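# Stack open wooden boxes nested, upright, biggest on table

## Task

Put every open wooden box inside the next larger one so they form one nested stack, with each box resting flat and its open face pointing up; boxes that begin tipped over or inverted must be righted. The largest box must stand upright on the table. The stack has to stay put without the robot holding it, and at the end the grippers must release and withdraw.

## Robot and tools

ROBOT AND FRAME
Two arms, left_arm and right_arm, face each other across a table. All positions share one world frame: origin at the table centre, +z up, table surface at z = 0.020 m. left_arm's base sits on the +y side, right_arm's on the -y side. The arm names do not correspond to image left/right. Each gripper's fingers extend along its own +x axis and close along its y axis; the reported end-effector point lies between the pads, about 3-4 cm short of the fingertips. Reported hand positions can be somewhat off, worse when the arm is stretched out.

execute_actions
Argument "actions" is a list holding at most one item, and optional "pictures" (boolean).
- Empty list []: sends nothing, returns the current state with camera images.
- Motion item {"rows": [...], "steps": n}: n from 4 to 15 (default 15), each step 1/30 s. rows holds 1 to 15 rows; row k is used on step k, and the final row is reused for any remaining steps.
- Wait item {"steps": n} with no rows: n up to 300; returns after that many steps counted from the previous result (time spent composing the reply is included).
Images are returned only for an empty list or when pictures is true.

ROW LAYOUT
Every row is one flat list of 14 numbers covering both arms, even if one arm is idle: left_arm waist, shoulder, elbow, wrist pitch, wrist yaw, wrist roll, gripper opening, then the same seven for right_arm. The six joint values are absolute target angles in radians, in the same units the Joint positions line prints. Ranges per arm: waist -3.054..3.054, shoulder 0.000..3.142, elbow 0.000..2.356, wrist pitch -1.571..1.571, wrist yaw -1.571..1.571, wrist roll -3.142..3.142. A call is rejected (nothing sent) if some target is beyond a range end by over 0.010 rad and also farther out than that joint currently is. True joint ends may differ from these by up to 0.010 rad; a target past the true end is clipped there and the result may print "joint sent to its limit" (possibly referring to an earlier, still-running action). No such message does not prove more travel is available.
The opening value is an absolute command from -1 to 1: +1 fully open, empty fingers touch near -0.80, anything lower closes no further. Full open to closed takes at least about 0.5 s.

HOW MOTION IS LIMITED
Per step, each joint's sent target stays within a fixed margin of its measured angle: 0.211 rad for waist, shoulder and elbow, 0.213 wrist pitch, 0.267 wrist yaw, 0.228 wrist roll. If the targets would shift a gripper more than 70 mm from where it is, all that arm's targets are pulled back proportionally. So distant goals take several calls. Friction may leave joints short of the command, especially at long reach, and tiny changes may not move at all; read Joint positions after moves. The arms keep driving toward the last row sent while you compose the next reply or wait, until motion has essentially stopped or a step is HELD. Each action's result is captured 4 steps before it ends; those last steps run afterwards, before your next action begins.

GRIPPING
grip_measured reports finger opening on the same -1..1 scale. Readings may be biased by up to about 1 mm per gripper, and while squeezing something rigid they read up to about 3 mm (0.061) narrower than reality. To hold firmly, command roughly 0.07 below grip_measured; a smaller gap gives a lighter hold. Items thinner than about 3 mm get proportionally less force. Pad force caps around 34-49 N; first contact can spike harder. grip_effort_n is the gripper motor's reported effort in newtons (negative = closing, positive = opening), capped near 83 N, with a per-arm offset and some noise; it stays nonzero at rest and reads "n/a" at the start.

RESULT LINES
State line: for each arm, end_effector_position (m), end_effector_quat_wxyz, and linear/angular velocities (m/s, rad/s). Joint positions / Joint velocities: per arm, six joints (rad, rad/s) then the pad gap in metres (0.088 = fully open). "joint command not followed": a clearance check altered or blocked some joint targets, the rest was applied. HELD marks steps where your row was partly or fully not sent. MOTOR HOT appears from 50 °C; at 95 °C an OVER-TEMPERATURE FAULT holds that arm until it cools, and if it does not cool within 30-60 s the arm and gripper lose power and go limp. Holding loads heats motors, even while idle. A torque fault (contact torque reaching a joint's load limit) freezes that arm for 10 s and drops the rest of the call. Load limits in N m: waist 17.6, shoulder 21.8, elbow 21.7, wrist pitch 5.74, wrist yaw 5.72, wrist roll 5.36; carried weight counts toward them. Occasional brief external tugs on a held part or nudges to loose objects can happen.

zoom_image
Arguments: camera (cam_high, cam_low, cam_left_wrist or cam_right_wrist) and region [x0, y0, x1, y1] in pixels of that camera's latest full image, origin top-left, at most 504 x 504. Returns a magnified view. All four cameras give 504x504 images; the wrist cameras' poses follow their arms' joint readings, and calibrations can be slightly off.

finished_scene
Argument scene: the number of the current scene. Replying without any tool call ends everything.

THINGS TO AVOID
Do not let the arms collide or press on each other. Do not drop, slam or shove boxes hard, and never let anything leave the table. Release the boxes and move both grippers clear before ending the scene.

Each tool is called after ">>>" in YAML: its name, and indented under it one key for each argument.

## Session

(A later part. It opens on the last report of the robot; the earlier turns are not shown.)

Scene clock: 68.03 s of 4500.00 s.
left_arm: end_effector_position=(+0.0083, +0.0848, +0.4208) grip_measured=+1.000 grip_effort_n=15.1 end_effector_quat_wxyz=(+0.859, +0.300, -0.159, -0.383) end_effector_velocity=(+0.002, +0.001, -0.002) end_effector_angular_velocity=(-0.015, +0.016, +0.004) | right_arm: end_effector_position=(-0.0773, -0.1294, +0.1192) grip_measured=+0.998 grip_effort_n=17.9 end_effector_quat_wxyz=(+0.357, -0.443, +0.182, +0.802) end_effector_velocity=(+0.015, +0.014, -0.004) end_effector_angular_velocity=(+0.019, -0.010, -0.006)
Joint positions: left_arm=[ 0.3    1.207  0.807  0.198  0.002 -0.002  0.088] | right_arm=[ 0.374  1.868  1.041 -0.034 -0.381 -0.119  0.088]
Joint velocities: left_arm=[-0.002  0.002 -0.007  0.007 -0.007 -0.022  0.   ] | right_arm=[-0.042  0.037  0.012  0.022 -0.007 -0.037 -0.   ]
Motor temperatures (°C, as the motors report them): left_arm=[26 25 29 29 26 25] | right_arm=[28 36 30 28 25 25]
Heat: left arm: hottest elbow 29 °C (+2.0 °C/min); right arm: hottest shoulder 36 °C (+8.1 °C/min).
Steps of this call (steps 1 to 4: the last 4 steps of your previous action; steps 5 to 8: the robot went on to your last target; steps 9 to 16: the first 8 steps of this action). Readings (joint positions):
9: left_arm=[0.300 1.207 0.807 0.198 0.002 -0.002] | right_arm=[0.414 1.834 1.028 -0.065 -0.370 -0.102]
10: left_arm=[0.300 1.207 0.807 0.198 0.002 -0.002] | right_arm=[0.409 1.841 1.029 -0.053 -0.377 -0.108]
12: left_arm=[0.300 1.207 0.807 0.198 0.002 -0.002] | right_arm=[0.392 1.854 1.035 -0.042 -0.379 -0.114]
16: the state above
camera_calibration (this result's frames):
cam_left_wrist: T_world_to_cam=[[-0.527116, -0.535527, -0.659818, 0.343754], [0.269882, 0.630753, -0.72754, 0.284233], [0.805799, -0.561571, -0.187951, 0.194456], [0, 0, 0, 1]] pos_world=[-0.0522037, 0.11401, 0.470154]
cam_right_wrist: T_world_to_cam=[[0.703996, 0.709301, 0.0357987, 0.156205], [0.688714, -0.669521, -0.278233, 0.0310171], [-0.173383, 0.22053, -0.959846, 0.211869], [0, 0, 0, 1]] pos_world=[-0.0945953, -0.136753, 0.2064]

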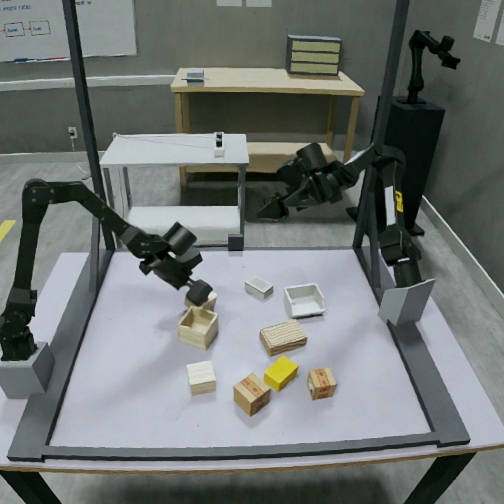

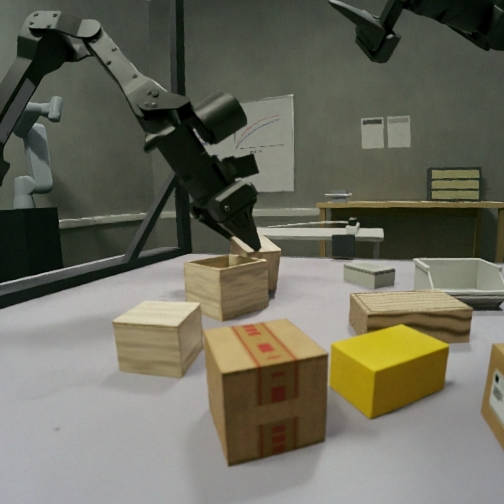

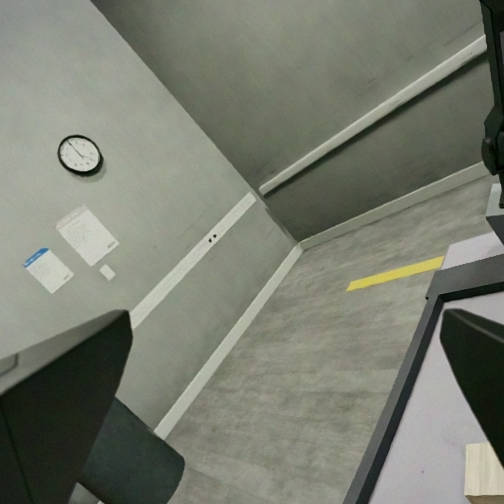

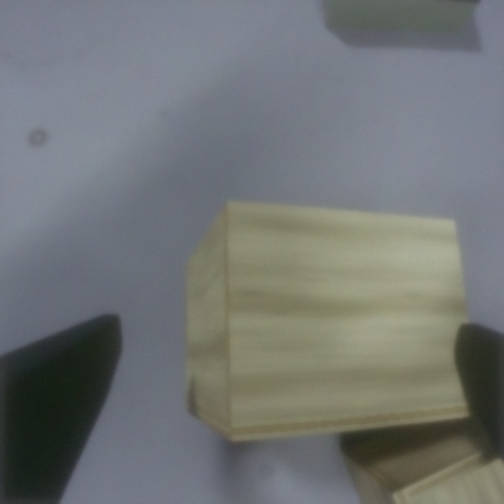

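>>> execute_actions:
  actions:
    - {"rows":[[0.3,1.2,0.8,0.2,0,0,1,0.39,1.78,1.0,-0.11,-0.39,-0.12,1]],"steps":15}

>>> execute_actions:
  actions:
    - {"rows":[[0.3,1.2,0.8,0.2,0,0,1,0.33,1.78,1.0,-0.11,-0.41,-0.14,1]],"steps":15}
  pictures: true

Scene clock: 68.53 s of 4500.00 s.
left_arm: end_effector_position=(+0.0083, +0.0848, +0.4208) grip_measured=+1.000 grip_effort_n=15.1 end_effector_quat_wxyz=(+0.859, +0.300, -0.159, -0.383) end_effector_velocity=(+0.003, +0.003, -0.002) end_effector_angular_velocity=(-0.008, +0.004, +0.023) | right_arm: end_effector_position=(-0.0804, -0.1476, +0.1323) grip_measured=+0.998 grip_effort_n=17.9 end_effector_quat_wxyz=(+0.347, -0.450, +0.187, +0.801) end_effector_velocity=(+0.004, -0.008, +0.005) end_effector_angular_velocity=(-0.008, -0.015, -0.005)
Joint positions: left_arm=[ 0.3    1.207  0.807  0.198  0.002 -0.002  0.088] | right_arm=[ 0.388  1.792  1.015 -0.104 -0.387 -0.121  0.088]
Joint velocities: left_arm=[-0.002 -0.002 -0.007 -0.007 -0.022 -0.007  0.   ] | right_arm=[-0.002 -0.037 -0.017 -0.037  0.007 -0.007 -0.   ]
Motor temperatures (°C, as the motors report them): left_arm=[26 25 29 29 26 25] | right_arm=[28 36 30 28 25 25]
Heat: left arm: hottest elbow 29 °C (+2.0 °C/min); right arm: hottest shoulder 36 °C (+8.1 °C/min).
Steps of this call (steps 1 to 4: the last 4 steps of your previous action; steps 5 to 15: the first 11 steps of this action). Readings (joint positions):
5: left_arm=[0.300 1.207 0.807 0.198 0.002 -0.002] | right_arm=[0.373 1.864 1.042 -0.037 -0.382 -0.121]
6: left_arm=[0.300 1.207 0.807 0.198 0.002 -0.002] | right_arm=[0.373 1.851 1.039 -0.059 -0.383 -0.121]
8: left_arm=[0.300 1.207 0.807 0.198 0.002 -0.002] | right_arm=[0.379 1.824 1.024 -0.086 -0.386 -0.121]
12: left_arm=[0.300 1.207 0.807 0.198 0.002 -0.002] | right_arm=[0.388 1.798 1.017 -0.099 -0.387 -0.121]
15: the state above

Scene clock: 69.03 s of 4500.00 s.
left_arm: end_effector_position=(+0.0083, +0.0848, +0.4208) grip_measured=+1.000 grip_effort_n=15.1 end_effector_quat_wxyz=(+0.859, +0.300, -0.159, -0.383) end_effector_velocity=(-0.001, +0.001, -0.000) end_effector_angular_velocity=(-0.006, +0.004, +0.005) | right_arm: end_effector_position=(-0.0623, -0.1378, +0.1387) grip_measured=+0.998 grip_effort_n=17.4 end_effector_quat_wxyz=(+0.362, -0.443, +0.191, +0.798) end_effector_velocity=(-0.003, -0.004, +0.002) end_effector_angular_velocity=(-0.011, +0.016, +0.035)
Joint positions: left_arm=[ 0.3    1.207  0.807  0.198  0.002 -0.002  0.088] | right_arm=[ 0.332  1.789  1.013 -0.107 -0.404 -0.137  0.088]
Joint velocities: left_arm=[-0.002 -0.007 -0.002 -0.007 -0.007 -0.007  0.   ] | right_arm=[-0.002 -0.007 -0.002 -0.007 -0.037 -0.022 -0.   ]
Motor temperatures (°C, as the motors report them): left_arm=[26 25 29 29 26 25] | right_arm=[28 36 30 28 25 25]
Heat: left arm: hottest elbow 29 °C (+2.0 °C/min); right arm: hottest shoulder 36 °C (+8.1 °C/min).
Steps of this call (steps 1 to 4: the last 4 steps of your previous action; steps 5 to 15: the first 11 steps of this action). Readings (joint positions):
5: left_arm=[0.300 1.207 0.807 0.198 0.002 -0.002] | right_arm=[0.386 1.790 1.013 -0.107 -0.390 -0.122]
6: left_arm=[0.300 1.207 0.807 0.198 0.002 -0.002] | right_arm=[0.378 1.790 1.013 -0.107 -0.396 -0.126]
8: left_arm=[0.300 1.207 0.807 0.198 0.002 -0.002] | right_arm=[0.356 1.790 1.013 -0.107 -0.398 -0.131]
12: left_arm=[0.300 1.207 0.807 0.198 0.002 -0.002] | right_arm=[0.332 1.789 1.013 -0.107 -0.401 -0.135]
15: the state above
camera_calibration (this result's frames):
cam_left_wrist: T_world_to_cam=[[-0.527116, -0.535527, -0.659818, 0.343754], [0.269882, 0.630753, -0.72754, 0.284233], [0.805799, -0.561571, -0.187951, 0.194456], [0, 0, 0, 1]] pos_world=[-0.0522037, 0.11401, 0.470154]
cam_right_wrist: T_world_to_cam=[[0.71784, 0.695678, 0.0271714, 0.151098], [0.675237, -0.686179, -0.27058, 0.0162853], [-0.169592, 0.21258, -0.962314, 0.23449], [0, 0, 0, 1]] pos_world=[-0.079693, -0.143789, 0.225954]

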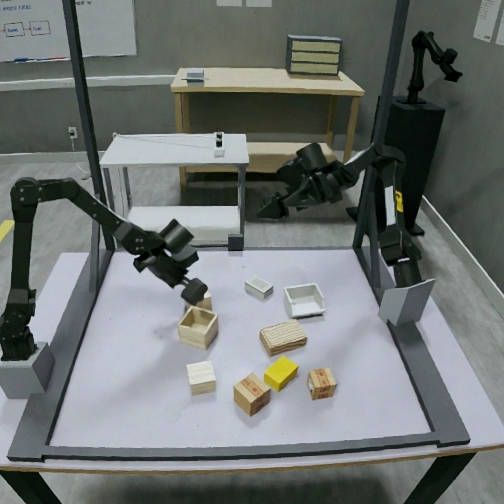

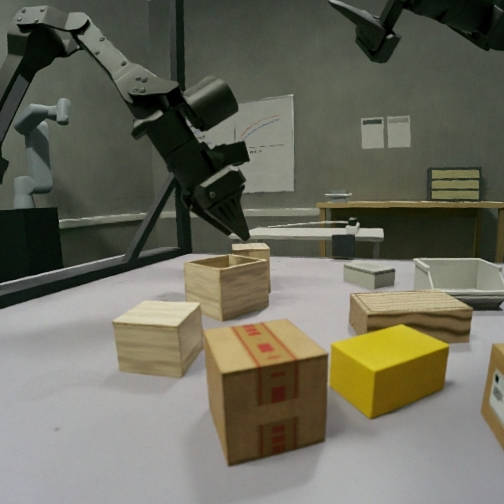

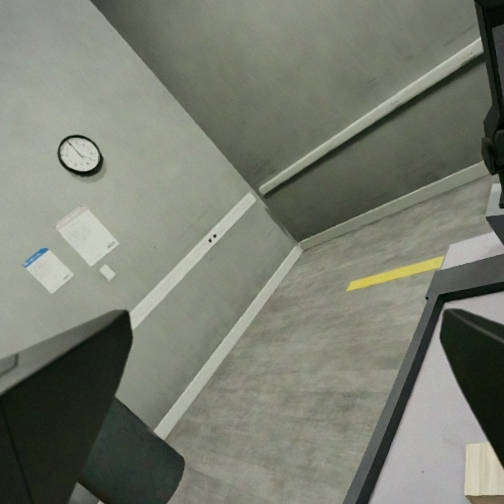

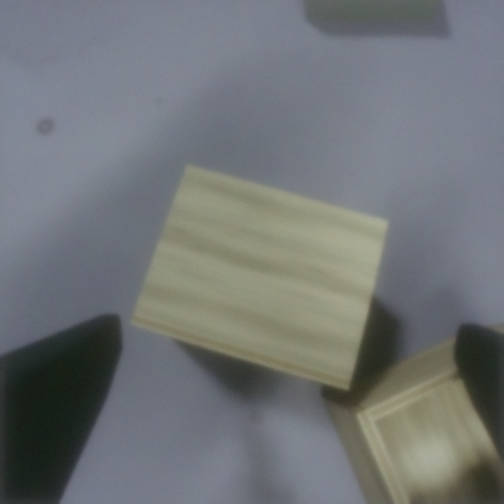

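>>> execute_actions:
  actions:
    - {"rows":[[0.3,1.2,0.8,0.2,0,0,1,0.45,1.81,1.04,-0.12,-0.218,0.157,1]],"steps":15}

>>> execute_actions:
  actions:
    - {"rows":[[0.3,1.2,0.8,0.2,0,0,1,0.455,1.88,1.06,-0.085,-0.218,0.157,1]],"steps":12}
  pictures: true

Scene clock: 69.80 s of 4500.00 s.
left_arm: end_effector_position=(+0.0083, +0.0848, +0.4208) grip_measured=+1.000 grip_effort_n=15.1 end_effector_quat_wxyz=(+0.859, +0.300, -0.159, -0.383) end_effector_velocity=(-0.002, +0.000, -0.002) end_effector_angular_velocity=(+0.002, +0.010, -0.006) | right_arm: end_effector_position=(-0.0831, -0.1456, +0.1273) grip_measured=+0.998 grip_effort_n=18.4 end_effector_quat_wxyz=(+0.440, -0.426, +0.249, +0.750) end_effector_velocity=(+0.008, +0.005, -0.001) end_effector_angular_velocity=(-0.003, -0.010, -0.117)
Joint positions: left_arm=[ 0.3    1.207  0.807  0.198  0.002 -0.002  0.088] | right_arm=[ 0.446  1.795  1.029 -0.116 -0.231  0.14   0.088]
Joint velocities: left_arm=[-0.002 -0.007 -0.002 -0.007  0.007 -0.007  0.   ] | right_arm=[ 0.002  0.007  0.012 -0.022  0.066  0.095 -0.   ]
Motor temperatures (°C, as the motors report them): left_arm=[26 25 29 29 26 25] | right_arm=[28 36 30 28 25 25]
Heat: left arm: hottest elbow 29 °C (+2.0 °C/min); right arm: hottest shoulder 36 °C (+8.0 °C/min).
Steps of this call (steps 1 to 4: the last 4 steps of your previous action; steps 5 to 12: the robot went on to your last target; steps 13 to 23: the first 11 steps of this action). Readings (joint positions):
13: left_arm=[0.300 1.207 0.807 0.198 0.002 -0.002] | right_arm=[0.337 1.789 1.013 -0.108 -0.384 -0.107]
14: left_arm=[0.300 1.207 0.807 0.198 0.002 -0.002] | right_arm=[0.354 1.789 1.015 -0.111 -0.336 -0.051]
16: left_arm=[0.300 1.207 0.807 0.198 0.002 -0.002] | right_arm=[0.398 1.791 1.019 -0.114 -0.288 0.039]
20: left_arm=[0.300 1.207 0.807 0.198 0.002 -0.002] | right_arm=[0.444 1.794 1.026 -0.116 -0.246 0.119]
23: the state above

Scene clock: 70.20 s of 4500.00 s.
left_arm: end_effector_position=(+0.0083, +0.0848, +0.4208) grip_measured=+1.000 grip_effort_n=15.1 end_effector_quat_wxyz=(+0.859, +0.300, -0.159, -0.383) end_effector_velocity=(+0.001, +0.001, -0.001) end_effector_angular_velocity=(-0.012, +0.018, +0.008) | right_arm: end_effector_position=(-0.0826, -0.1387, +0.1100) grip_measured=+0.998 grip_effort_n=17.9 end_effector_quat_wxyz=(+0.444, -0.431, +0.257, +0.743) end_effector_velocity=(-0.008, +0.002, -0.003) end_effector_angular_velocity=(-0.003, +0.009, +0.039)
Joint positions: left_arm=[ 0.3    1.207  0.807  0.198  0.002 -0.002  0.088] | right_arm=[ 0.451  1.862  1.05  -0.09  -0.222  0.154  0.088]
Joint velocities: left_arm=[-0.002 -0.002 -0.002 -0.007 -0.007 -0.022  0.   ] | right_arm=[ 0.007  0.022  0.022  0.007 -0.022 -0.022 -0.   ]
Motor temperatures (°C, as the motors report them): left_arm=[26 25 29 29 26 25] | right_arm=[28 36 30 28 25 25]
Heat: left arm: hottest elbow 29 °C (+1.0 °C/min); right arm: hottest shoulder 36 °C (+8.1 °C/min).
Steps of this call (steps 1 to 4: the last 4 steps of your previous action; steps 5 to 12: the first 8 steps of this action). Readings (joint positions):
5: left_arm=[0.300 1.207 0.807 0.198 0.002 -0.002] | right_arm=[0.446 1.803 1.032 -0.117 -0.225 0.151]
6: left_arm=[0.300 1.207 0.807 0.198 0.002 -0.002] | right_arm=[0.447 1.814 1.038 -0.107 -0.225 0.152]
8: left_arm=[0.300 1.207 0.807 0.198 0.002 -0.002] | right_arm=[0.449 1.840 1.049 -0.096 -0.224 0.153]
12: the state above
camera_calibration (this result's frames):
cam_left_wrist: T_world_to_cam=[[-0.527116, -0.535527, -0.659818, 0.343754], [0.269882, 0.630753, -0.72754, 0.284233], [0.805799, -0.561571, -0.187951, 0.194456], [0, 0, 0, 1]] pos_world=[-0.0522037, 0.11401, 0.470154]
cam_right_wrist: T_world_to_cam=[[0.859262, 0.511444, 0.009714, 0.155084], [0.499702, -0.835172, -0.229752, -0.0179986], [-0.109393, 0.202271, -0.973201, 0.208376], [0, 0, 0, 1]] pos_world=[-0.101469, -0.136497, 0.19715]

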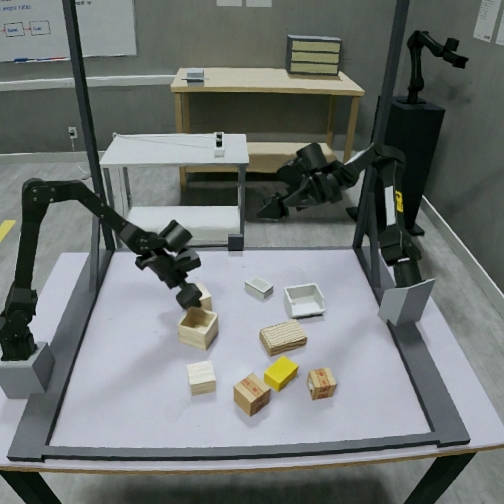

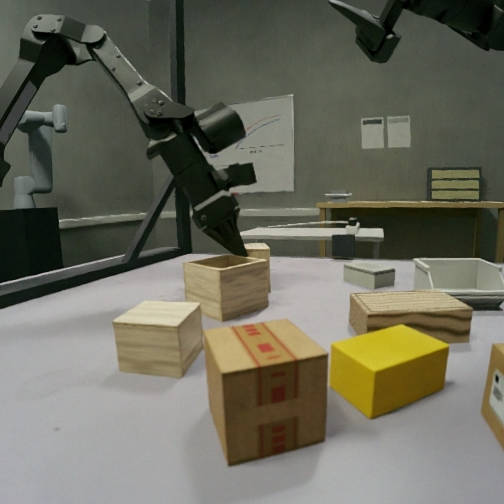

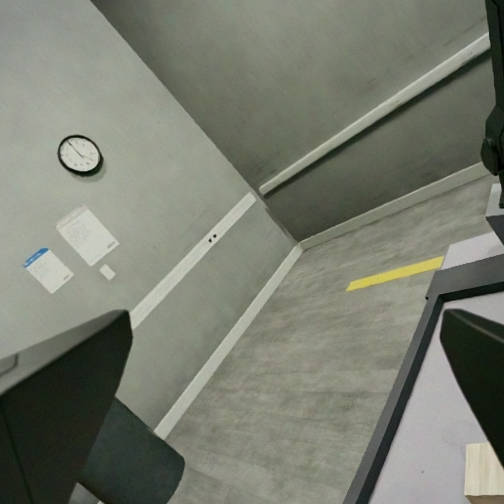

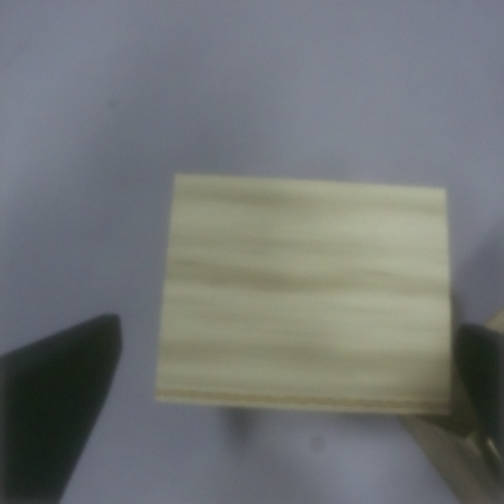

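>>> execute_actions:
  actions:
    - {"rows":[[0.3,1.2,0.8,0.2,0,0,1,0.45,1.90,1.08,-0.07,-0.22,0.157,1],[0.3,1.2,0.8,0.2,0,0,1,0.45,1.92,1.09,-0.06,-0.22,0.157,1],[0.3,1.2,0.8,0.2,0,0,1,0.45,1.94,1.10,-0.05,-0.22,0.157,1],[0.3,1.2,0.8,0.2,0,0,1,0.45,1.96,1.11,-0.04,-0.22,0.157,1],[0.3,1.2,0.8,0.2,0,0,1,0.45,1.98,1.12,-0.03,-0.22,0.157,1]],"steps":15}
  pictures: true

Scene clock: 70.73 s of 4500.00 s.
left_arm: end_effector_position=(+0.0083, +0.0848, +0.4208) grip_measured=+1.000 grip_effort_n=15.1 end_effector_quat_wxyz=(+0.859, +0.300, -0.159, -0.383) end_effector_velocity=(-0.002, +0.001, +0.002) end_effector_angular_velocity=(-0.008, +0.002, +0.002) | right_arm: end_effector_position=(-0.0893, -0.1185, +0.0969) grip_measured=+0.998 grip_effort_n=17.9 end_effector_quat_wxyz=(+0.445, -0.422, +0.250, +0.749) end_effector_velocity=(-0.010, +0.018, -0.000) end_effector_angular_velocity=(+0.039, +0.029, +0.037)
Joint positions: left_arm=[ 0.3    1.207  0.807  0.198  0.002 -0.002  0.088] | right_arm=[ 0.451  1.952  1.111 -0.034 -0.221  0.154  0.088]
Joint velocities: left_arm=[-0.002 -0.007  0.002 -0.007 -0.007 -0.007  0.   ] | right_arm=[-0.007  0.051  0.051  0.051 -0.022 -0.022  0.   ]
Motor temperatures (°C, as the motors report them): left_arm=[26 25 29 29 26 25] | right_arm=[28 36 30 28 25 25]
Heat: left arm: hottest elbow 29 °C (+1.0 °C/min); right arm: hottest shoulder 36 °C (+8.0 °C/min).
Steps of this call (steps 1 to 4: the last 4 steps of your previous action; step 5: the robot went on to your last target; steps 6 to 16: the first 11 steps of this action). Readings (joint positions):
6: left_arm=[0.300 1.207 0.807 0.198 0.002 -0.002] | right_arm=[0.451 1.867 1.052 -0.087 -0.222 0.154]
7: left_arm=[0.300 1.207 0.807 0.198 0.002 -0.002] | right_arm=[0.451 1.873 1.057 -0.082 -0.222 0.154]
9: left_arm=[0.300 1.207 0.807 0.198 0.002 -0.002] | right_arm=[0.451 1.895 1.074 -0.065 -0.222 0.155]
13: left_arm=[0.300 1.207 0.807 0.198 0.002 -0.002] | right_arm=[0.451 1.944 1.104 -0.039 -0.222 0.154]
16: the state above
camera_calibration (this result's frames):
cam_left_wrist: T_world_to_cam=[[-0.527116, -0.535527, -0.659818, 0.343754], [0.269882, 0.630753, -0.72754, 0.284233], [0.805799, -0.561571, -0.187951, 0.194456], [0, 0, 0, 1]] pos_world=[-0.0522037, 0.11401, 0.470154]
cam_right_wrist: T_world_to_cam=[[0.856678, 0.515723, 0.0114725, 0.150808], [0.501392, -0.827231, -0.253565, 0.00261741], [-0.121279, 0.222976, -0.96725, 0.191565], [0, 0, 0, 1]] pos_world=[-0.107274, -0.118325, 0.184225]

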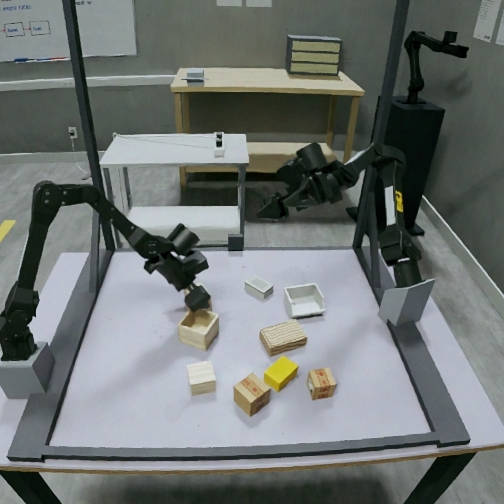

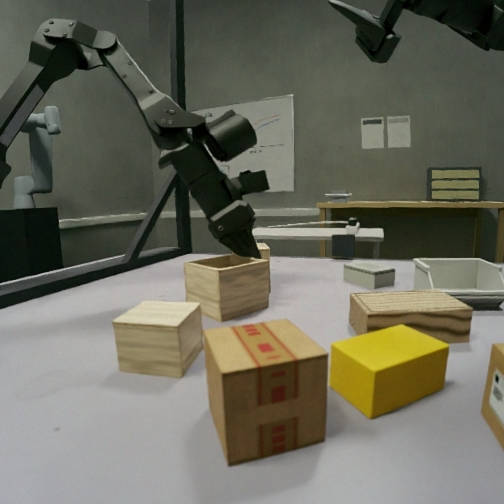

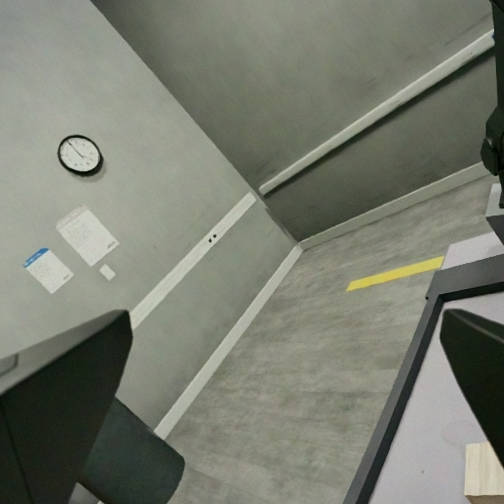

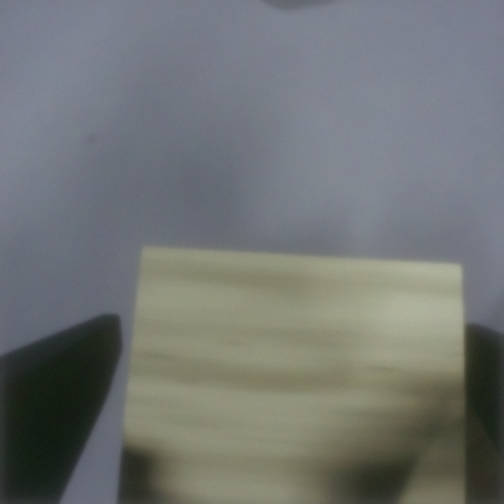

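>>> execute_actions:
  actions:
    - {"rows":[[0.3,1.2,0.8,0.2,0,0,1,0.45,1.99,1.115,-0.01,-0.22,0.157,1],[0.3,1.2,0.8,0.2,0,0,1,0.45,2.01,1.11,0.01,-0.22,0.157,1],[0.3,1.2,0.8,0.2,0,0,1,0.45,2.03,1.105,0.025,-0.22,0.157,1],[0.3,1.2,0.8,0.2,0,0,1,0.45,2.045,1.10,0.04,-0.22,0.157,1]],"steps":15}

>>> execute_actions:
  actions:
    - {"rows":[[0.3,1.2,0.8,0.2,0,0,1,0.45,2.035,1.10,0.04,-0.22,0.157,0.42]],"steps":15}
  pictures: true

Scene clock: 71.23 s of 4500.00 s.
left_arm: end_effector_position=(+0.0083, +0.0848, +0.4208) grip_measured=+1.000 grip_effort_n=15.1 end_effector_quat_wxyz=(+0.859, +0.300, -0.159, -0.383) end_effector_velocity=(-0.002, -0.001, -0.001) end_effector_angular_velocity=(+0.002, +0.010, -0.006) | right_arm: end_effector_position=(-0.0941, -0.1046, +0.0920) grip_measured=+0.998 grip_effort_n=18.4 end_effector_quat_wxyz=(+0.447, -0.405, +0.234, +0.763) end_effector_velocity=(-0.003, +0.004, -0.005) end_effector_angular_velocity=(+0.012, +0.009, +0.017)
Joint positions: left_arm=[ 0.3    1.207  0.807  0.198  0.002 -0.002  0.088] | right_arm=[ 0.449  1.996  1.124  0.051 -0.219  0.151  0.088]
Joint velocities: left_arm=[-0.002 -0.002  0.002 -0.007  0.007 -0.007  0.   ] | right_arm=[ 0.002  0.027  0.007  0.037 -0.007 -0.007 -0.   ]
Motor temperatures (°C, as the motors report them): left_arm=[26 25 29 29 26 25] | right_arm=[28 36 30 28 25 25]
Heat: left arm: hottest elbow 29 °C (+1.0 °C/min); right arm: hottest shoulder 36 °C (+8.1 °C/min).
Steps of this call (steps 1 to 4: the last 4 steps of your previous action; steps 5 to 15: the first 11 steps of this action). Readings (joint positions):
5: left_arm=[0.300 1.207 0.807 0.198 0.002 -0.002] | right_arm=[0.450 1.957 1.114 -0.028 -0.221 0.154]
6: left_arm=[0.300 1.207 0.807 0.198 0.002 -0.002] | right_arm=[0.450 1.961 1.114 -0.020 -0.221 0.154]
8: left_arm=[0.300 1.207 0.807 0.198 0.002 -0.002] | right_arm=[0.449 1.974 1.116 0.009 -0.219 0.154]
12: left_arm=[0.300 1.207 0.807 0.198 0.002 -0.002] | right_arm=[0.449 1.992 1.122 0.043 -0.219 0.152]
15: the state above

Scene clock: 71.73 s of 4500.00 s.
left_arm: end_effector_position=(+0.0083, +0.0848, +0.4208) grip_measured=+1.000 grip_effort_n=15.1 end_effector_quat_wxyz=(+0.859, +0.300, -0.159, -0.383) end_effector_velocity=(-0.001, +0.000, -0.003) end_effector_angular_velocity=(+0.005, +0.013, -0.003) | right_arm: end_effector_position=(-0.0861, -0.1100, +0.0777) grip_measured=+0.541 grip_effort_n=-83.5 end_effector_quat_wxyz=(+0.447, -0.418, +0.247, +0.751) end_effector_velocity=(+0.003, -0.000, -0.000) end_effector_angular_velocity=(+0.000, -0.012, -0.002)
Joint positions: left_arm=[ 0.3    1.207  0.807  0.198  0.002 -0.002  0.088] | right_arm=[ 0.448  2.02   1.113  0.043 -0.219  0.155  0.066]
Joint velocities: left_arm=[-0.002 -0.002 -0.002 -0.007  0.007 -0.007  0.   ] | right_arm=[-0.002 -0.002 -0.002 -0.007  0.007 -0.007 -0.   ]
Motor temperatures (°C, as the motors report them): left_arm=[26 25 29 29 26 25] | right_arm=[28 36 30 28 25 25]
Heat: left arm: hottest elbow 29 °C (+1.0 °C/min); right arm: hottest shoulder 36 °C (+8.0 °C/min).
Steps of this call (steps 1 to 4: the last 4 steps of your previous action; steps 5 to 15: the first 11 steps of this action). Readings (joint positions):
5: left_arm=[0.300 1.207 0.807 0.198 0.002 -0.002] | right_arm=[0.448 2.001 1.124 0.054 -0.219 0.151]
6: left_arm=[0.300 1.207 0.807 0.198 0.002 -0.002] | right_arm=[0.448 2.005 1.124 0.048 -0.219 0.153]
8: left_arm=[0.300 1.207 0.807 0.198 0.002 -0.002] | right_arm=[0.448 2.016 1.118 0.043 -0.219 0.154]
12: left_arm=[0.300 1.207 0.807 0.198 0.002 -0.002] | right_arm=[0.448 2.020 1.113 0.043 -0.219 0.155]
15: the state above
camera_calibration (this result's frames):
cam_left_wrist: T_world_to_cam=[[-0.527116, -0.535527, -0.659818, 0.343754], [0.269882, 0.630753, -0.72754, 0.284233], [0.805799, -0.561571, -0.187951, 0.194456], [0, 0, 0, 1]] pos_world=[-0.0522037, 0.11401, 0.470154]
cam_right_wrist: T_world_to_cam=[[0.857347, 0.514551, 0.0138747, 0.143662], [0.499425, -0.825012, -0.264442, 0.00407976], [-0.124622, 0.233648, -0.964302, 0.172218], [0, 0, 0, 1]] pos_world=[-0.103743, -0.110794, 0.165156]

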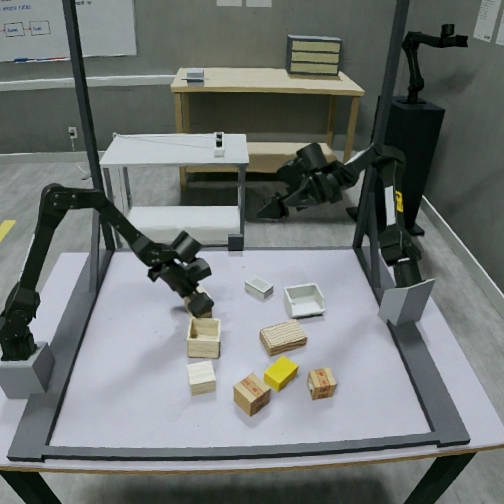

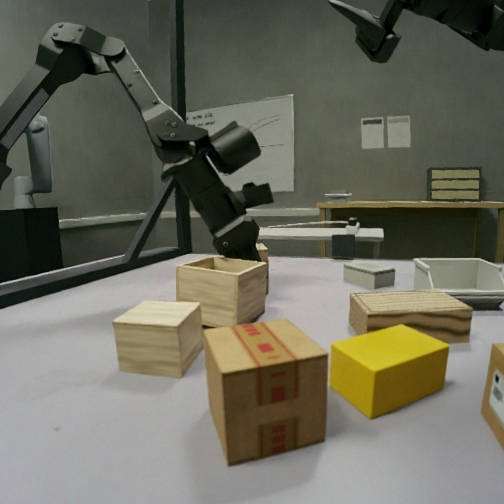

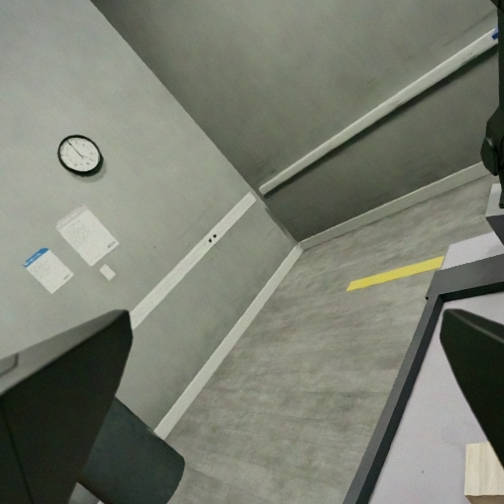

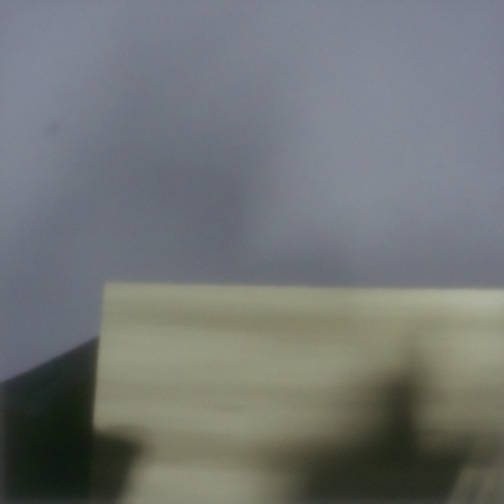

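>>> execute_actions:
  actions:
    - {"rows":[[0.3,1.2,0.8,0.2,0,0,1,0.45,1.98,1.11,0.03,-0.22,0.157,0.42],[0.3,1.2,0.8,0.2,0,0,1,0.46,1.93,1.10,0.0,-0.22,0.157,0.42],[0.3,1.2,0.8,0.2,0,0,1,0.47,1.88,1.10,-0.03,-0.22,0.157,0.42],[0.3,1.2,0.8,0.2,0,0,1,0.48,1.83,1.10,-0.05,-0.22,0.157,0.42],[0.3,1.2,0.8,0.2,0,0,1,0.50,1.78,1.10,-0.07,-0.22,0.157,0.42],[0.3,1.2,0.8,0.2,0,0,1,0.52,1.75,1.10,-0.07,-0.2,0.16,0.42]],"steps":15}

>>> execute_actions:
  actions:
    - {"rows":[[0.3,1.2,0.8,0.2,0,0,1,0.6,2.0,1.15,0.8,-0.1,0.22,0.42]],"steps":15}

>>> execute_actions:
  actions:
    - {"rows":[[0.3,1.2,0.8,0.2,0,0,1,0.6,2.4,1.2,1.4,0,0.26,0.42]],"steps":15}

>>> execute_actions:
  actions:
    - {"rows":[[0.3,1.2,0.8,0.2,0,0,1,0.6,2.5,1.22,1.5,0,0.26,0.42],[0.3,1.2,0.8,0.2,0,0,1,0.6,2.55,1.235,1.54,0,0.26,0.42],[0.3,1.2,0.8,0.2,0,0,1,0.6,2.59,1.245,1.54,0,0.26,0.42],[0.3,1.2,0.8,0.2,0,0,1,0.6,2.62,1.25,1.54,0,0.26,0.42]],"steps":15}
  pictures: true

Scene clock: 72.33 s of 4500.00 s.
left_arm: end_effector_position=(+0.0083, +0.0848, +0.4208) grip_measured=+1.000 grip_effort_n=15.1 end_effector_quat_wxyz=(+0.859, +0.300, -0.159, -0.383) end_effector_velocity=(+0.002, +0.002, -0.000) end_effector_angular_velocity=(+0.004, -0.005, +0.012) | right_arm: end_effector_position=(-0.1350, -0.1347, +0.1632) grip_measured=+0.541 grip_effort_n=-83.5 end_effector_quat_wxyz=(+0.423, -0.377, +0.201, +0.799) end_effector_velocity=(-0.100, -0.038, +0.160) end_effector_angular_velocity=(+0.266, +0.186, +0.220)
Joint positions: left_arm=[ 0.3    1.207  0.807  0.198  0.002 -0.002  0.088] | right_arm=[ 0.514  1.77   1.106 -0.049 -0.213  0.157  0.066]
Joint velocities: left_arm=[ 0.002 -0.002 -0.002 -0.007 -0.007  0.007  0.   ] | right_arm=[ 0.129 -0.383  0.066 -0.081  0.007 -0.007 -0.   ]
Motor temperatures (°C, as the motors report them): left_arm=[26 25 29 29 26 25] | right_arm=[28 36 30 28 25 25]
Heat: left arm: hottest elbow 29 °C (+1.0 °C/min); right arm: hottest shoulder 36 °C (+8.1 °C/min).
Steps of this call (steps 1 to 4: the last 4 steps of your previous action; steps 5 to 7: the robot went on to your last target; steps 8 to 18: the first 11 steps of this action). Readings (joint positions):
8: left_arm=[0.300 1.207 0.807 0.198 0.002 -0.002] | right_arm=[0.448 2.019 1.113 0.042 -0.219 0.155]
9: left_arm=[0.300 1.207 0.807 0.198 0.002 -0.002] | right_arm=[0.448 2.012 1.113 0.035 -0.219 0.155]
11: left_arm=[0.300 1.207 0.807 0.198 0.002 -0.002] | right_arm=[0.452 1.975 1.105 -0.003 -0.219 0.155]
15: left_arm=[0.300 1.207 0.807 0.198 0.002 -0.002] | right_arm=[0.489 1.841 1.098 -0.039 -0.214 0.156]
18: the state above

Scene clock: 72.83 s of 4500.00 s.
left_arm: end_effector_position=(+0.0083, +0.0848, +0.4208) grip_measured=+1.000 grip_effort_n=15.1 end_effector_quat_wxyz=(+0.859, +0.300, -0.159, -0.383) end_effector_velocity=(+0.001, +0.001, -0.001) end_effector_angular_velocity=(-0.003, +0.007, +0.008) | right_arm: end_effector_position=(-0.1930, -0.0942, +0.1443) grip_measured=+0.541 grip_effort_n=-83.5 end_effector_quat_wxyz=(+0.430, -0.257, +0.125, +0.856) end_effector_velocity=(-0.156, +0.106, +0.272) end_effector_angular_velocity=(+1.179, +0.915, +0.313)
Joint positions: left_arm=[ 0.3    1.207  0.807  0.198  0.002 -0.002  0.088] | right_arm=[ 0.6    1.989  1.142  0.449 -0.11   0.215  0.066]
Joint velocities: left_arm=[-0.002 -0.002 -0.002 -0.007 -0.007 -0.007  0.   ] | right_arm=[-0.007  0.002 -0.002  1.531  0.051  0.022  0.   ]
Motor temperatures (°C, as the motors report them): left_arm=[26 25 29 29 26 25] | right_arm=[28 36 30 28 25 25]
Heat: left arm: hottest elbow 29 °C (+1.0 °C/min); right arm: hottest shoulder 36 °C (+8.0 °C/min).
Steps of this call (steps 1 to 4: the last 4 steps of your previous action; steps 5 to 15: the first 11 steps of this action). Readings (joint positions):
5: left_arm=[0.300 1.207 0.807 0.198 0.002 -0.002] | right_arm=[0.523 1.775 1.107 -0.049 -0.192 0.167]
6: left_arm=[0.300 1.207 0.807 0.198 0.002 -0.002] | right_arm=[0.534 1.808 1.115 0.020 -0.165 0.181]
8: left_arm=[0.300 1.207 0.807 0.198 0.002 -0.002] | right_arm=[0.562 1.889 1.142 0.122 -0.138 0.197]
12: left_arm=[0.300 1.207 0.807 0.198 0.002 -0.002] | right_arm=[0.597 1.980 1.142 0.299 -0.118 0.211]
15: the state above

Scene clock: 73.33 s of 4500.00 s.
left_arm: end_effector_position=(+0.0083, +0.0848, +0.4208) grip_measured=+1.000 grip_effort_n=15.1 end_effector_quat_wxyz=(+0.859, +0.300, -0.159, -0.383) end_effector_velocity=(+0.000, +0.000, -0.006) end_effector_angular_velocity=(+0.025, +0.011, +0.003) | right_arm: end_effector_position=(-0.1956, -0.0513, +0.1067) grip_measured=+0.541 grip_effort_n=-83.5 end_effector_quat_wxyz=(+0.450, -0.078, +0.043, +0.888) end_effector_velocity=(+0.015, -0.015, +0.020) end_effector_angular_velocity=(+0.641, +0.506, +0.165)
Joint positions: left_arm=[ 0.3    1.207  0.807  0.198  0.002 -0.002  0.088] | right_arm=[ 0.6    2.374  1.193  1.173 -0.01   0.256  0.066]
Joint velocities: left_arm=[-0.007 -0.002 -0.002 -0.022  0.007  0.007  0.   ] | right_arm=[-0.002  0.457 -0.081  1.37   0.037  0.007 -0.   ]
Motor temperatures (°C, as the motors report them): left_arm=[26 25 29 29 26 25] | right_arm=[28 36 30 28 25 25]
Heat: left arm: hottest elbow 29 °C (+1.0 °C/min); right arm: hottest shoulder 36 °C (+8.1 °C/min).
Steps of this call (steps 1 to 4: the last 4 steps of your previous action; steps 5 to 15: the first 11 steps of this action). Readings (joint positions):
5: left_arm=[0.300 1.207 0.807 0.198 0.002 -0.002] | right_arm=[0.600 2.008 1.147 0.697 -0.096 0.223]
6: left_arm=[0.300 1.207 0.807 0.198 0.002 -0.002] | right_arm=[0.602 2.038 1.167 0.762 -0.071 0.232]
8: left_arm=[0.300 1.207 0.807 0.198 0.002 -0.002] | right_arm=[0.601 2.118 1.200 0.860 -0.039 0.244]
12: left_arm=[0.300 1.207 0.807 0.198 0.002 -0.002] | right_arm=[0.600 2.292 1.203 1.041 -0.016 0.253]
15: the state above

Scene clock: 73.83 s of 4500.00 s.
left_arm: end_effector_position=(+0.0083, +0.0848, +0.4208) grip_measured=+1.000 grip_effort_n=15.1 end_effector_quat_wxyz=(+0.859, +0.300, -0.159, -0.383) end_effector_velocity=(+0.001, +0.001, -0.001) end_effector_angular_velocity=(-0.003, +0.007, +0.008) | right_arm: end_effector_position=(-0.1836, -0.0536, +0.0814) grip_measured=+0.541 grip_effort_n=-83.5 end_effector_quat_wxyz=(+0.435, +0.004, +0.004, +0.900) end_effector_velocity=(-0.000, -0.001, +0.012) end_effector_angular_velocity=(+0.055, +0.015, +0.003)
Joint positions: left_arm=[ 0.3    1.207  0.807  0.198  0.002 -0.002  0.088] | right_arm=[ 0.6    2.595  1.244  1.529 -0.003  0.258  0.066]
Joint velocities: left_arm=[-0.002 -0.002 -0.002 -0.007 -0.007 -0.007  0.   ] | right_arm=[-0.002 -0.002 -0.002  0.051  0.007 -0.022  0.   ]
Motor temperatures (°C, as the motors report them): left_arm=[26 25 29 29 26 25] | right_arm=[28 36 30 28 25 25]
Heat: left arm: hottest elbow 29 °C (+1.0 °C/min); right arm: hottest shoulder 36 °C (+8.0 °C/min).
Steps of this call (steps 1 to 4: the last 4 steps of your previous action; steps 5 to 15: the first 11 steps of this action). Readings (joint positions):
5: left_arm=[0.300 1.207 0.807 0.198 0.002 -0.002] | right_arm=[0.600 2.395 1.199 1.365 -0.007 0.257]
6: left_arm=[0.300 1.207 0.807 0.198 0.002 -0.002] | right_arm=[0.600 2.413 1.209 1.414 -0.006 0.257]
8: left_arm=[0.300 1.207 0.807 0.198 0.002 -0.002] | right_arm=[0.600 2.469 1.235 1.475 -0.006 0.258]
12: left_arm=[0.300 1.207 0.807 0.198 0.002 -0.002] | right_arm=[0.600 2.581 1.243 1.515 -0.005 0.256]
15: the state above
camera_calibration (this result's frames):
cam_left_wrist: T_world_to_cam=[[-0.527116, -0.535527, -0.659818, 0.343754], [0.269882, 0.630753, -0.72754, 0.284233], [0.805799, -0.561571, -0.187951, 0.194456], [0, 0, 0, 1]] pos_world=[-0.0522037, 0.11401, 0.470154]
cam_right_wrist: T_world_to_cam=[[0.774403, 0.631952, 0.0306254, 0.187894], [0.200778, -0.199557, -0.959096, 0.135491], [-0.599991, 0.748875, -0.281419, 0.0351333], [0, 0, 0, 1]] pos_world=[-0.15163, -0.118012, 0.134082]

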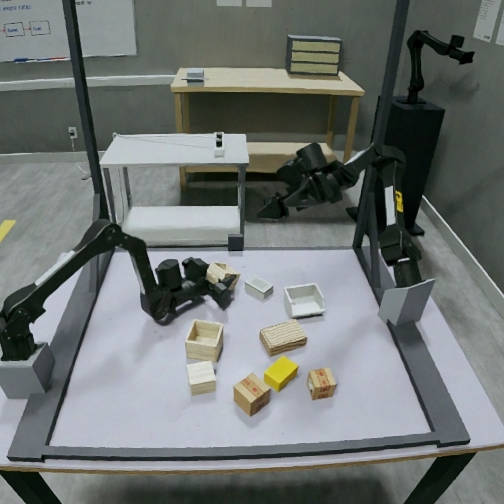

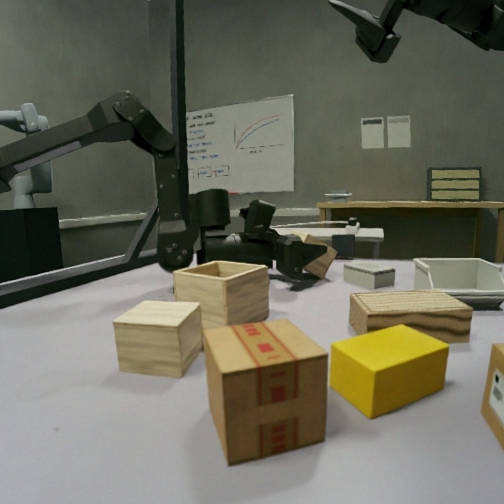

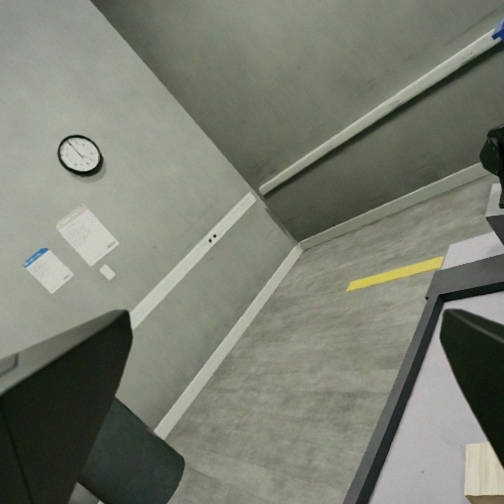

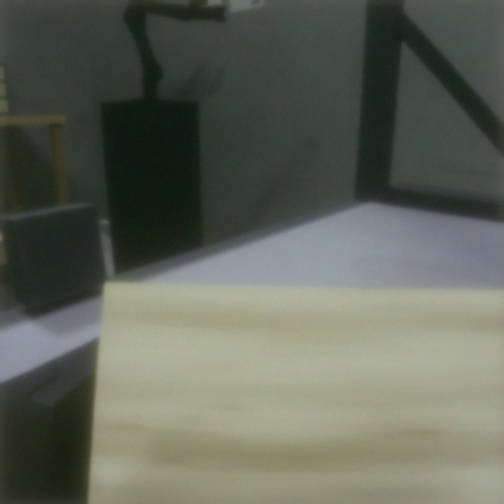

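Release, retreat up.

>>> execute_actions:
  actions:
    - {"rows":[[0.3,1.2,0.8,0.2,0,0,1,0.6,2.61,1.25,1.54,0,0.26,0.7]],"steps":12}

>>> execute_actions:
  actions:
    - {"rows":[[0.3,1.2,0.8,0.2,0,0,1,0.6,2.5,1.35,1.54,0,0.26,1]],"steps":12}

>>> execute_actions:
  actions:
    - {"rows":[[0.3,1.2,0.8,0.2,0,0,1,0.6,2.0,1.5,0.5,0,0.26,1]],"steps":15}
  pictures: true

Scene clock: 74.23 s of 4500.00 s.
left_arm: end_effector_position=(+0.0083, +0.0848, +0.4208) grip_measured=+1.000 grip_effort_n=15.1 end_effector_quat_wxyz=(+0.859, +0.300, -0.159, -0.383) end_effector_velocity=(+0.001, +0.003, -0.002) end_effector_angular_velocity=(-0.002, +0.008, +0.022) | right_arm: end_effector_position=(-0.1831, -0.0541, +0.0808) grip_measured=+0.668 grip_effort_n=18.4 end_effector_quat_wxyz=(+0.434, +0.006, +0.003, +0.901) end_effector_velocity=(+0.001, +0.002, +0.004) end_effector_angular_velocity=(+0.007, +0.014, -0.006)
Joint positions: left_arm=[ 0.3    1.207  0.807  0.198  0.002 -0.002  0.088] | right_arm=[ 0.6    2.6    1.244  1.538 -0.003  0.258  0.072]
Joint velocities: left_arm=[-0.007 -0.007 -0.002 -0.022 -0.022 -0.007  0.   ] | right_arm=[-0.002 -0.002  0.002  0.007  0.007  0.007  0.012]
Motor temperatures (°C, as the motors report them): left_arm=[26 25 29 29 26 25] | right_arm=[28 36 30 28 25 25]
Heat: left arm: hottest elbow 29 °C (+1.0 °C/min); right arm: hottest shoulder 36 °C (+7.1 °C/min).
Steps of this call (steps 1 to 4: the last 4 steps of your previous action; steps 5 to 12: the first 8 steps of this action). Readings (joint positions):
5: left_arm=[0.300 1.207 0.807 0.198 0.002 -0.002] | right_arm=[0.600 2.600 1.244 1.538 -0.003 0.258]
6: left_arm=[0.300 1.207 0.807 0.198 0.002 -0.002] | right_arm=[0.600 2.600 1.244 1.538 -0.003 0.258]
8: left_arm=[0.300 1.207 0.807 0.198 0.002 -0.002] | right_arm=[0.600 2.600 1.244 1.538 -0.003 0.258]
12: the state above

Scene clock: 74.63 s of 4500.00 s.
left_arm: end_effector_position=(+0.0083, +0.0848, +0.4208) grip_measured=+1.000 grip_effort_n=15.1 end_effector_quat_wxyz=(+0.859, +0.300, -0.159, -0.383) end_effector_velocity=(+0.001, +0.001, -0.001) end_effector_angular_velocity=(-0.003, +0.007, +0.008) | right_arm: end_effector_position=(-0.2152, -0.0431, +0.1539) grip_measured=+0.964 grip_effort_n=18.4 end_effector_quat_wxyz=(+0.412, +0.084, -0.035, +0.907) end_effector_velocity=(-0.098, +0.010, +0.271) end_effector_angular_velocity=(+0.471, +0.356, +0.167)
Joint positions: left_arm=[ 0.3    1.207  0.807  0.198  0.002 -0.002  0.088] | right_arm=[ 0.6    2.516  1.336  1.544 -0.003  0.258  0.086]
Joint velocities: left_arm=[-0.002 -0.002 -0.002 -0.007 -0.007 -0.007  0.   ] | right_arm=[-0.002 -0.349  0.242  0.022 -0.022 -0.007  0.014]
Motor temperatures (°C, as the motors report them): left_arm=[26 25 29 29 26 25] | right_arm=[28 37 30 28 25 25]
Heat: left arm: hottest elbow 29 °C (+1.0 °C/min); right arm: hottest shoulder 37 °C (+8.0 °C/min).
Steps of this call (steps 1 to 4: the last 4 steps of your previous action; steps 5 to 12: the first 8 steps of this action). Readings (joint positions):
5: left_arm=[0.300 1.207 0.807 0.198 0.002 -0.002] | right_arm=[0.600 2.596 1.249 1.539 -0.003 0.258]
6: left_arm=[0.300 1.207 0.807 0.198 0.002 -0.002] | right_arm=[0.600 2.593 1.261 1.535 -0.003 0.258]
8: left_arm=[0.300 1.207 0.807 0.198 0.002 -0.002] | right_arm=[0.600 2.574 1.288 1.534 -0.003 0.258]
12: the state above

Scene clock: 75.13 s of 4500.00 s.
left_arm: end_effector_position=(+0.0083, +0.0848, +0.4208) grip_measured=+1.000 grip_effort_n=15.1 end_effector_quat_wxyz=(+0.859, +0.300, -0.159, -0.383) end_effector_velocity=(+0.002, +0.002, -0.003) end_effector_angular_velocity=(-0.000, +0.010, +0.011) | right_arm: end_effector_position=(-0.2620, -0.0350, +0.2794) grip_measured=+0.997 grip_effort_n=18.4 end_effector_quat_wxyz=(+0.403, +0.113, -0.049, +0.907) end_effector_velocity=(-0.098, -0.052, +0.416) end_effector_angular_velocity=(+0.103, +0.060, +0.062)
Joint positions: left_arm=[ 0.3    1.207  0.807  0.198  0.002 -0.002  0.088] | right_arm=[ 0.6    2.255  1.456  1.227 -0.003  0.258  0.088]
Joint velocities: left_arm=[-0.002 -0.002 -0.007 -0.007 -0.007 -0.007  0.   ] | right_arm=[-0.002 -0.95   0.183 -1.004 -0.037 -0.007  0.   ]
Motor temperatures (°C, as the motors report them): left_arm=[26 25 29 29 26 25] | right_arm=[28 37 30 28 25 25]
Heat: left arm: hottest elbow 29 °C (+1.0 °C/min); right arm: hottest shoulder 37 °C (+8.1 °C/min).
Steps of this call (steps 1 to 4: the last 4 steps of your previous action; steps 5 to 15: the first 11 steps of this action). Readings (joint positions):
5: left_arm=[0.300 1.207 0.807 0.198 0.002 -0.002] | right_arm=[0.600 2.490 1.353 1.532 -0.003 0.258]
6: left_arm=[0.300 1.207 0.807 0.198 0.002 -0.002] | right_arm=[0.600 2.481 1.359 1.489 -0.003 0.258]
8: left_arm=[0.300 1.207 0.807 0.198 0.002 -0.002] | right_arm=[0.600 2.452 1.380 1.437 -0.003 0.258]
12: left_arm=[0.300 1.207 0.807 0.198 0.002 -0.002] | right_arm=[0.600 2.348 1.431 1.324 -0.003 0.258]
15: the state above
camera_calibration (this result's frames):
cam_left_wrist: T_world_to_cam=[[-0.527116, -0.535527, -0.659818, 0.343754], [0.269882, 0.630753, -0.72754, 0.284233], [0.805799, -0.561571, -0.187951, 0.194456], [0, 0, 0, 1]] pos_world=[-0.0522037, 0.11401, 0.470154]
cam_right_wrist: T_world_to_cam=[[0.739542, 0.671842, 0.0413093, 0.219968], [0.0586309, -0.00315844, -0.998275, 0.32542], [-0.670553, 0.740688, -0.0417265, -0.0558268], [0, 0, 0, 1]] pos_world=[-0.21919, -0.105406, 0.313442]

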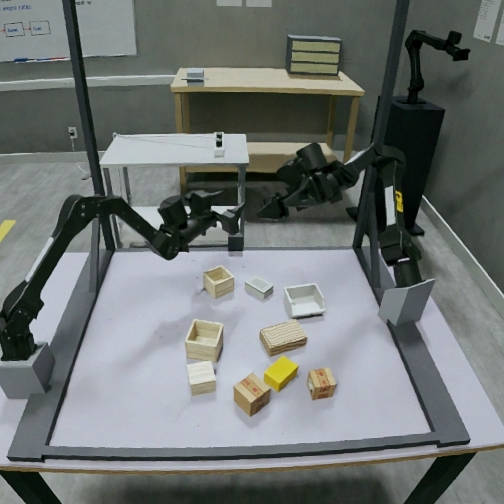

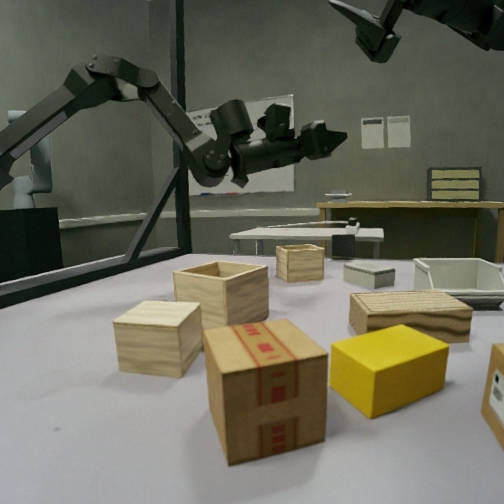

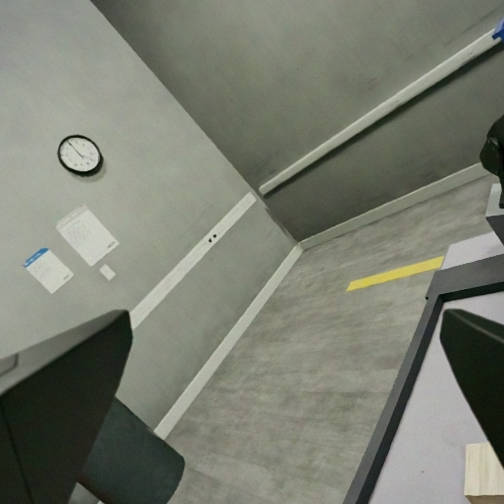

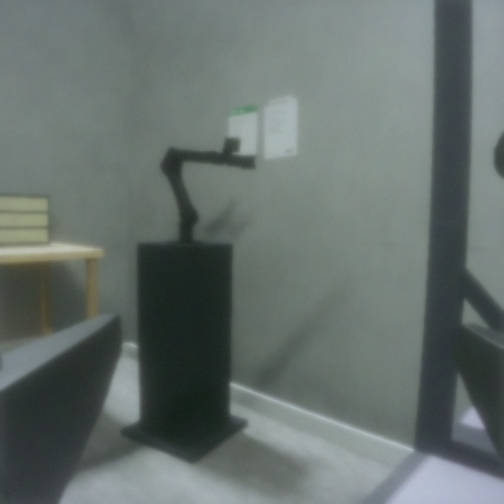

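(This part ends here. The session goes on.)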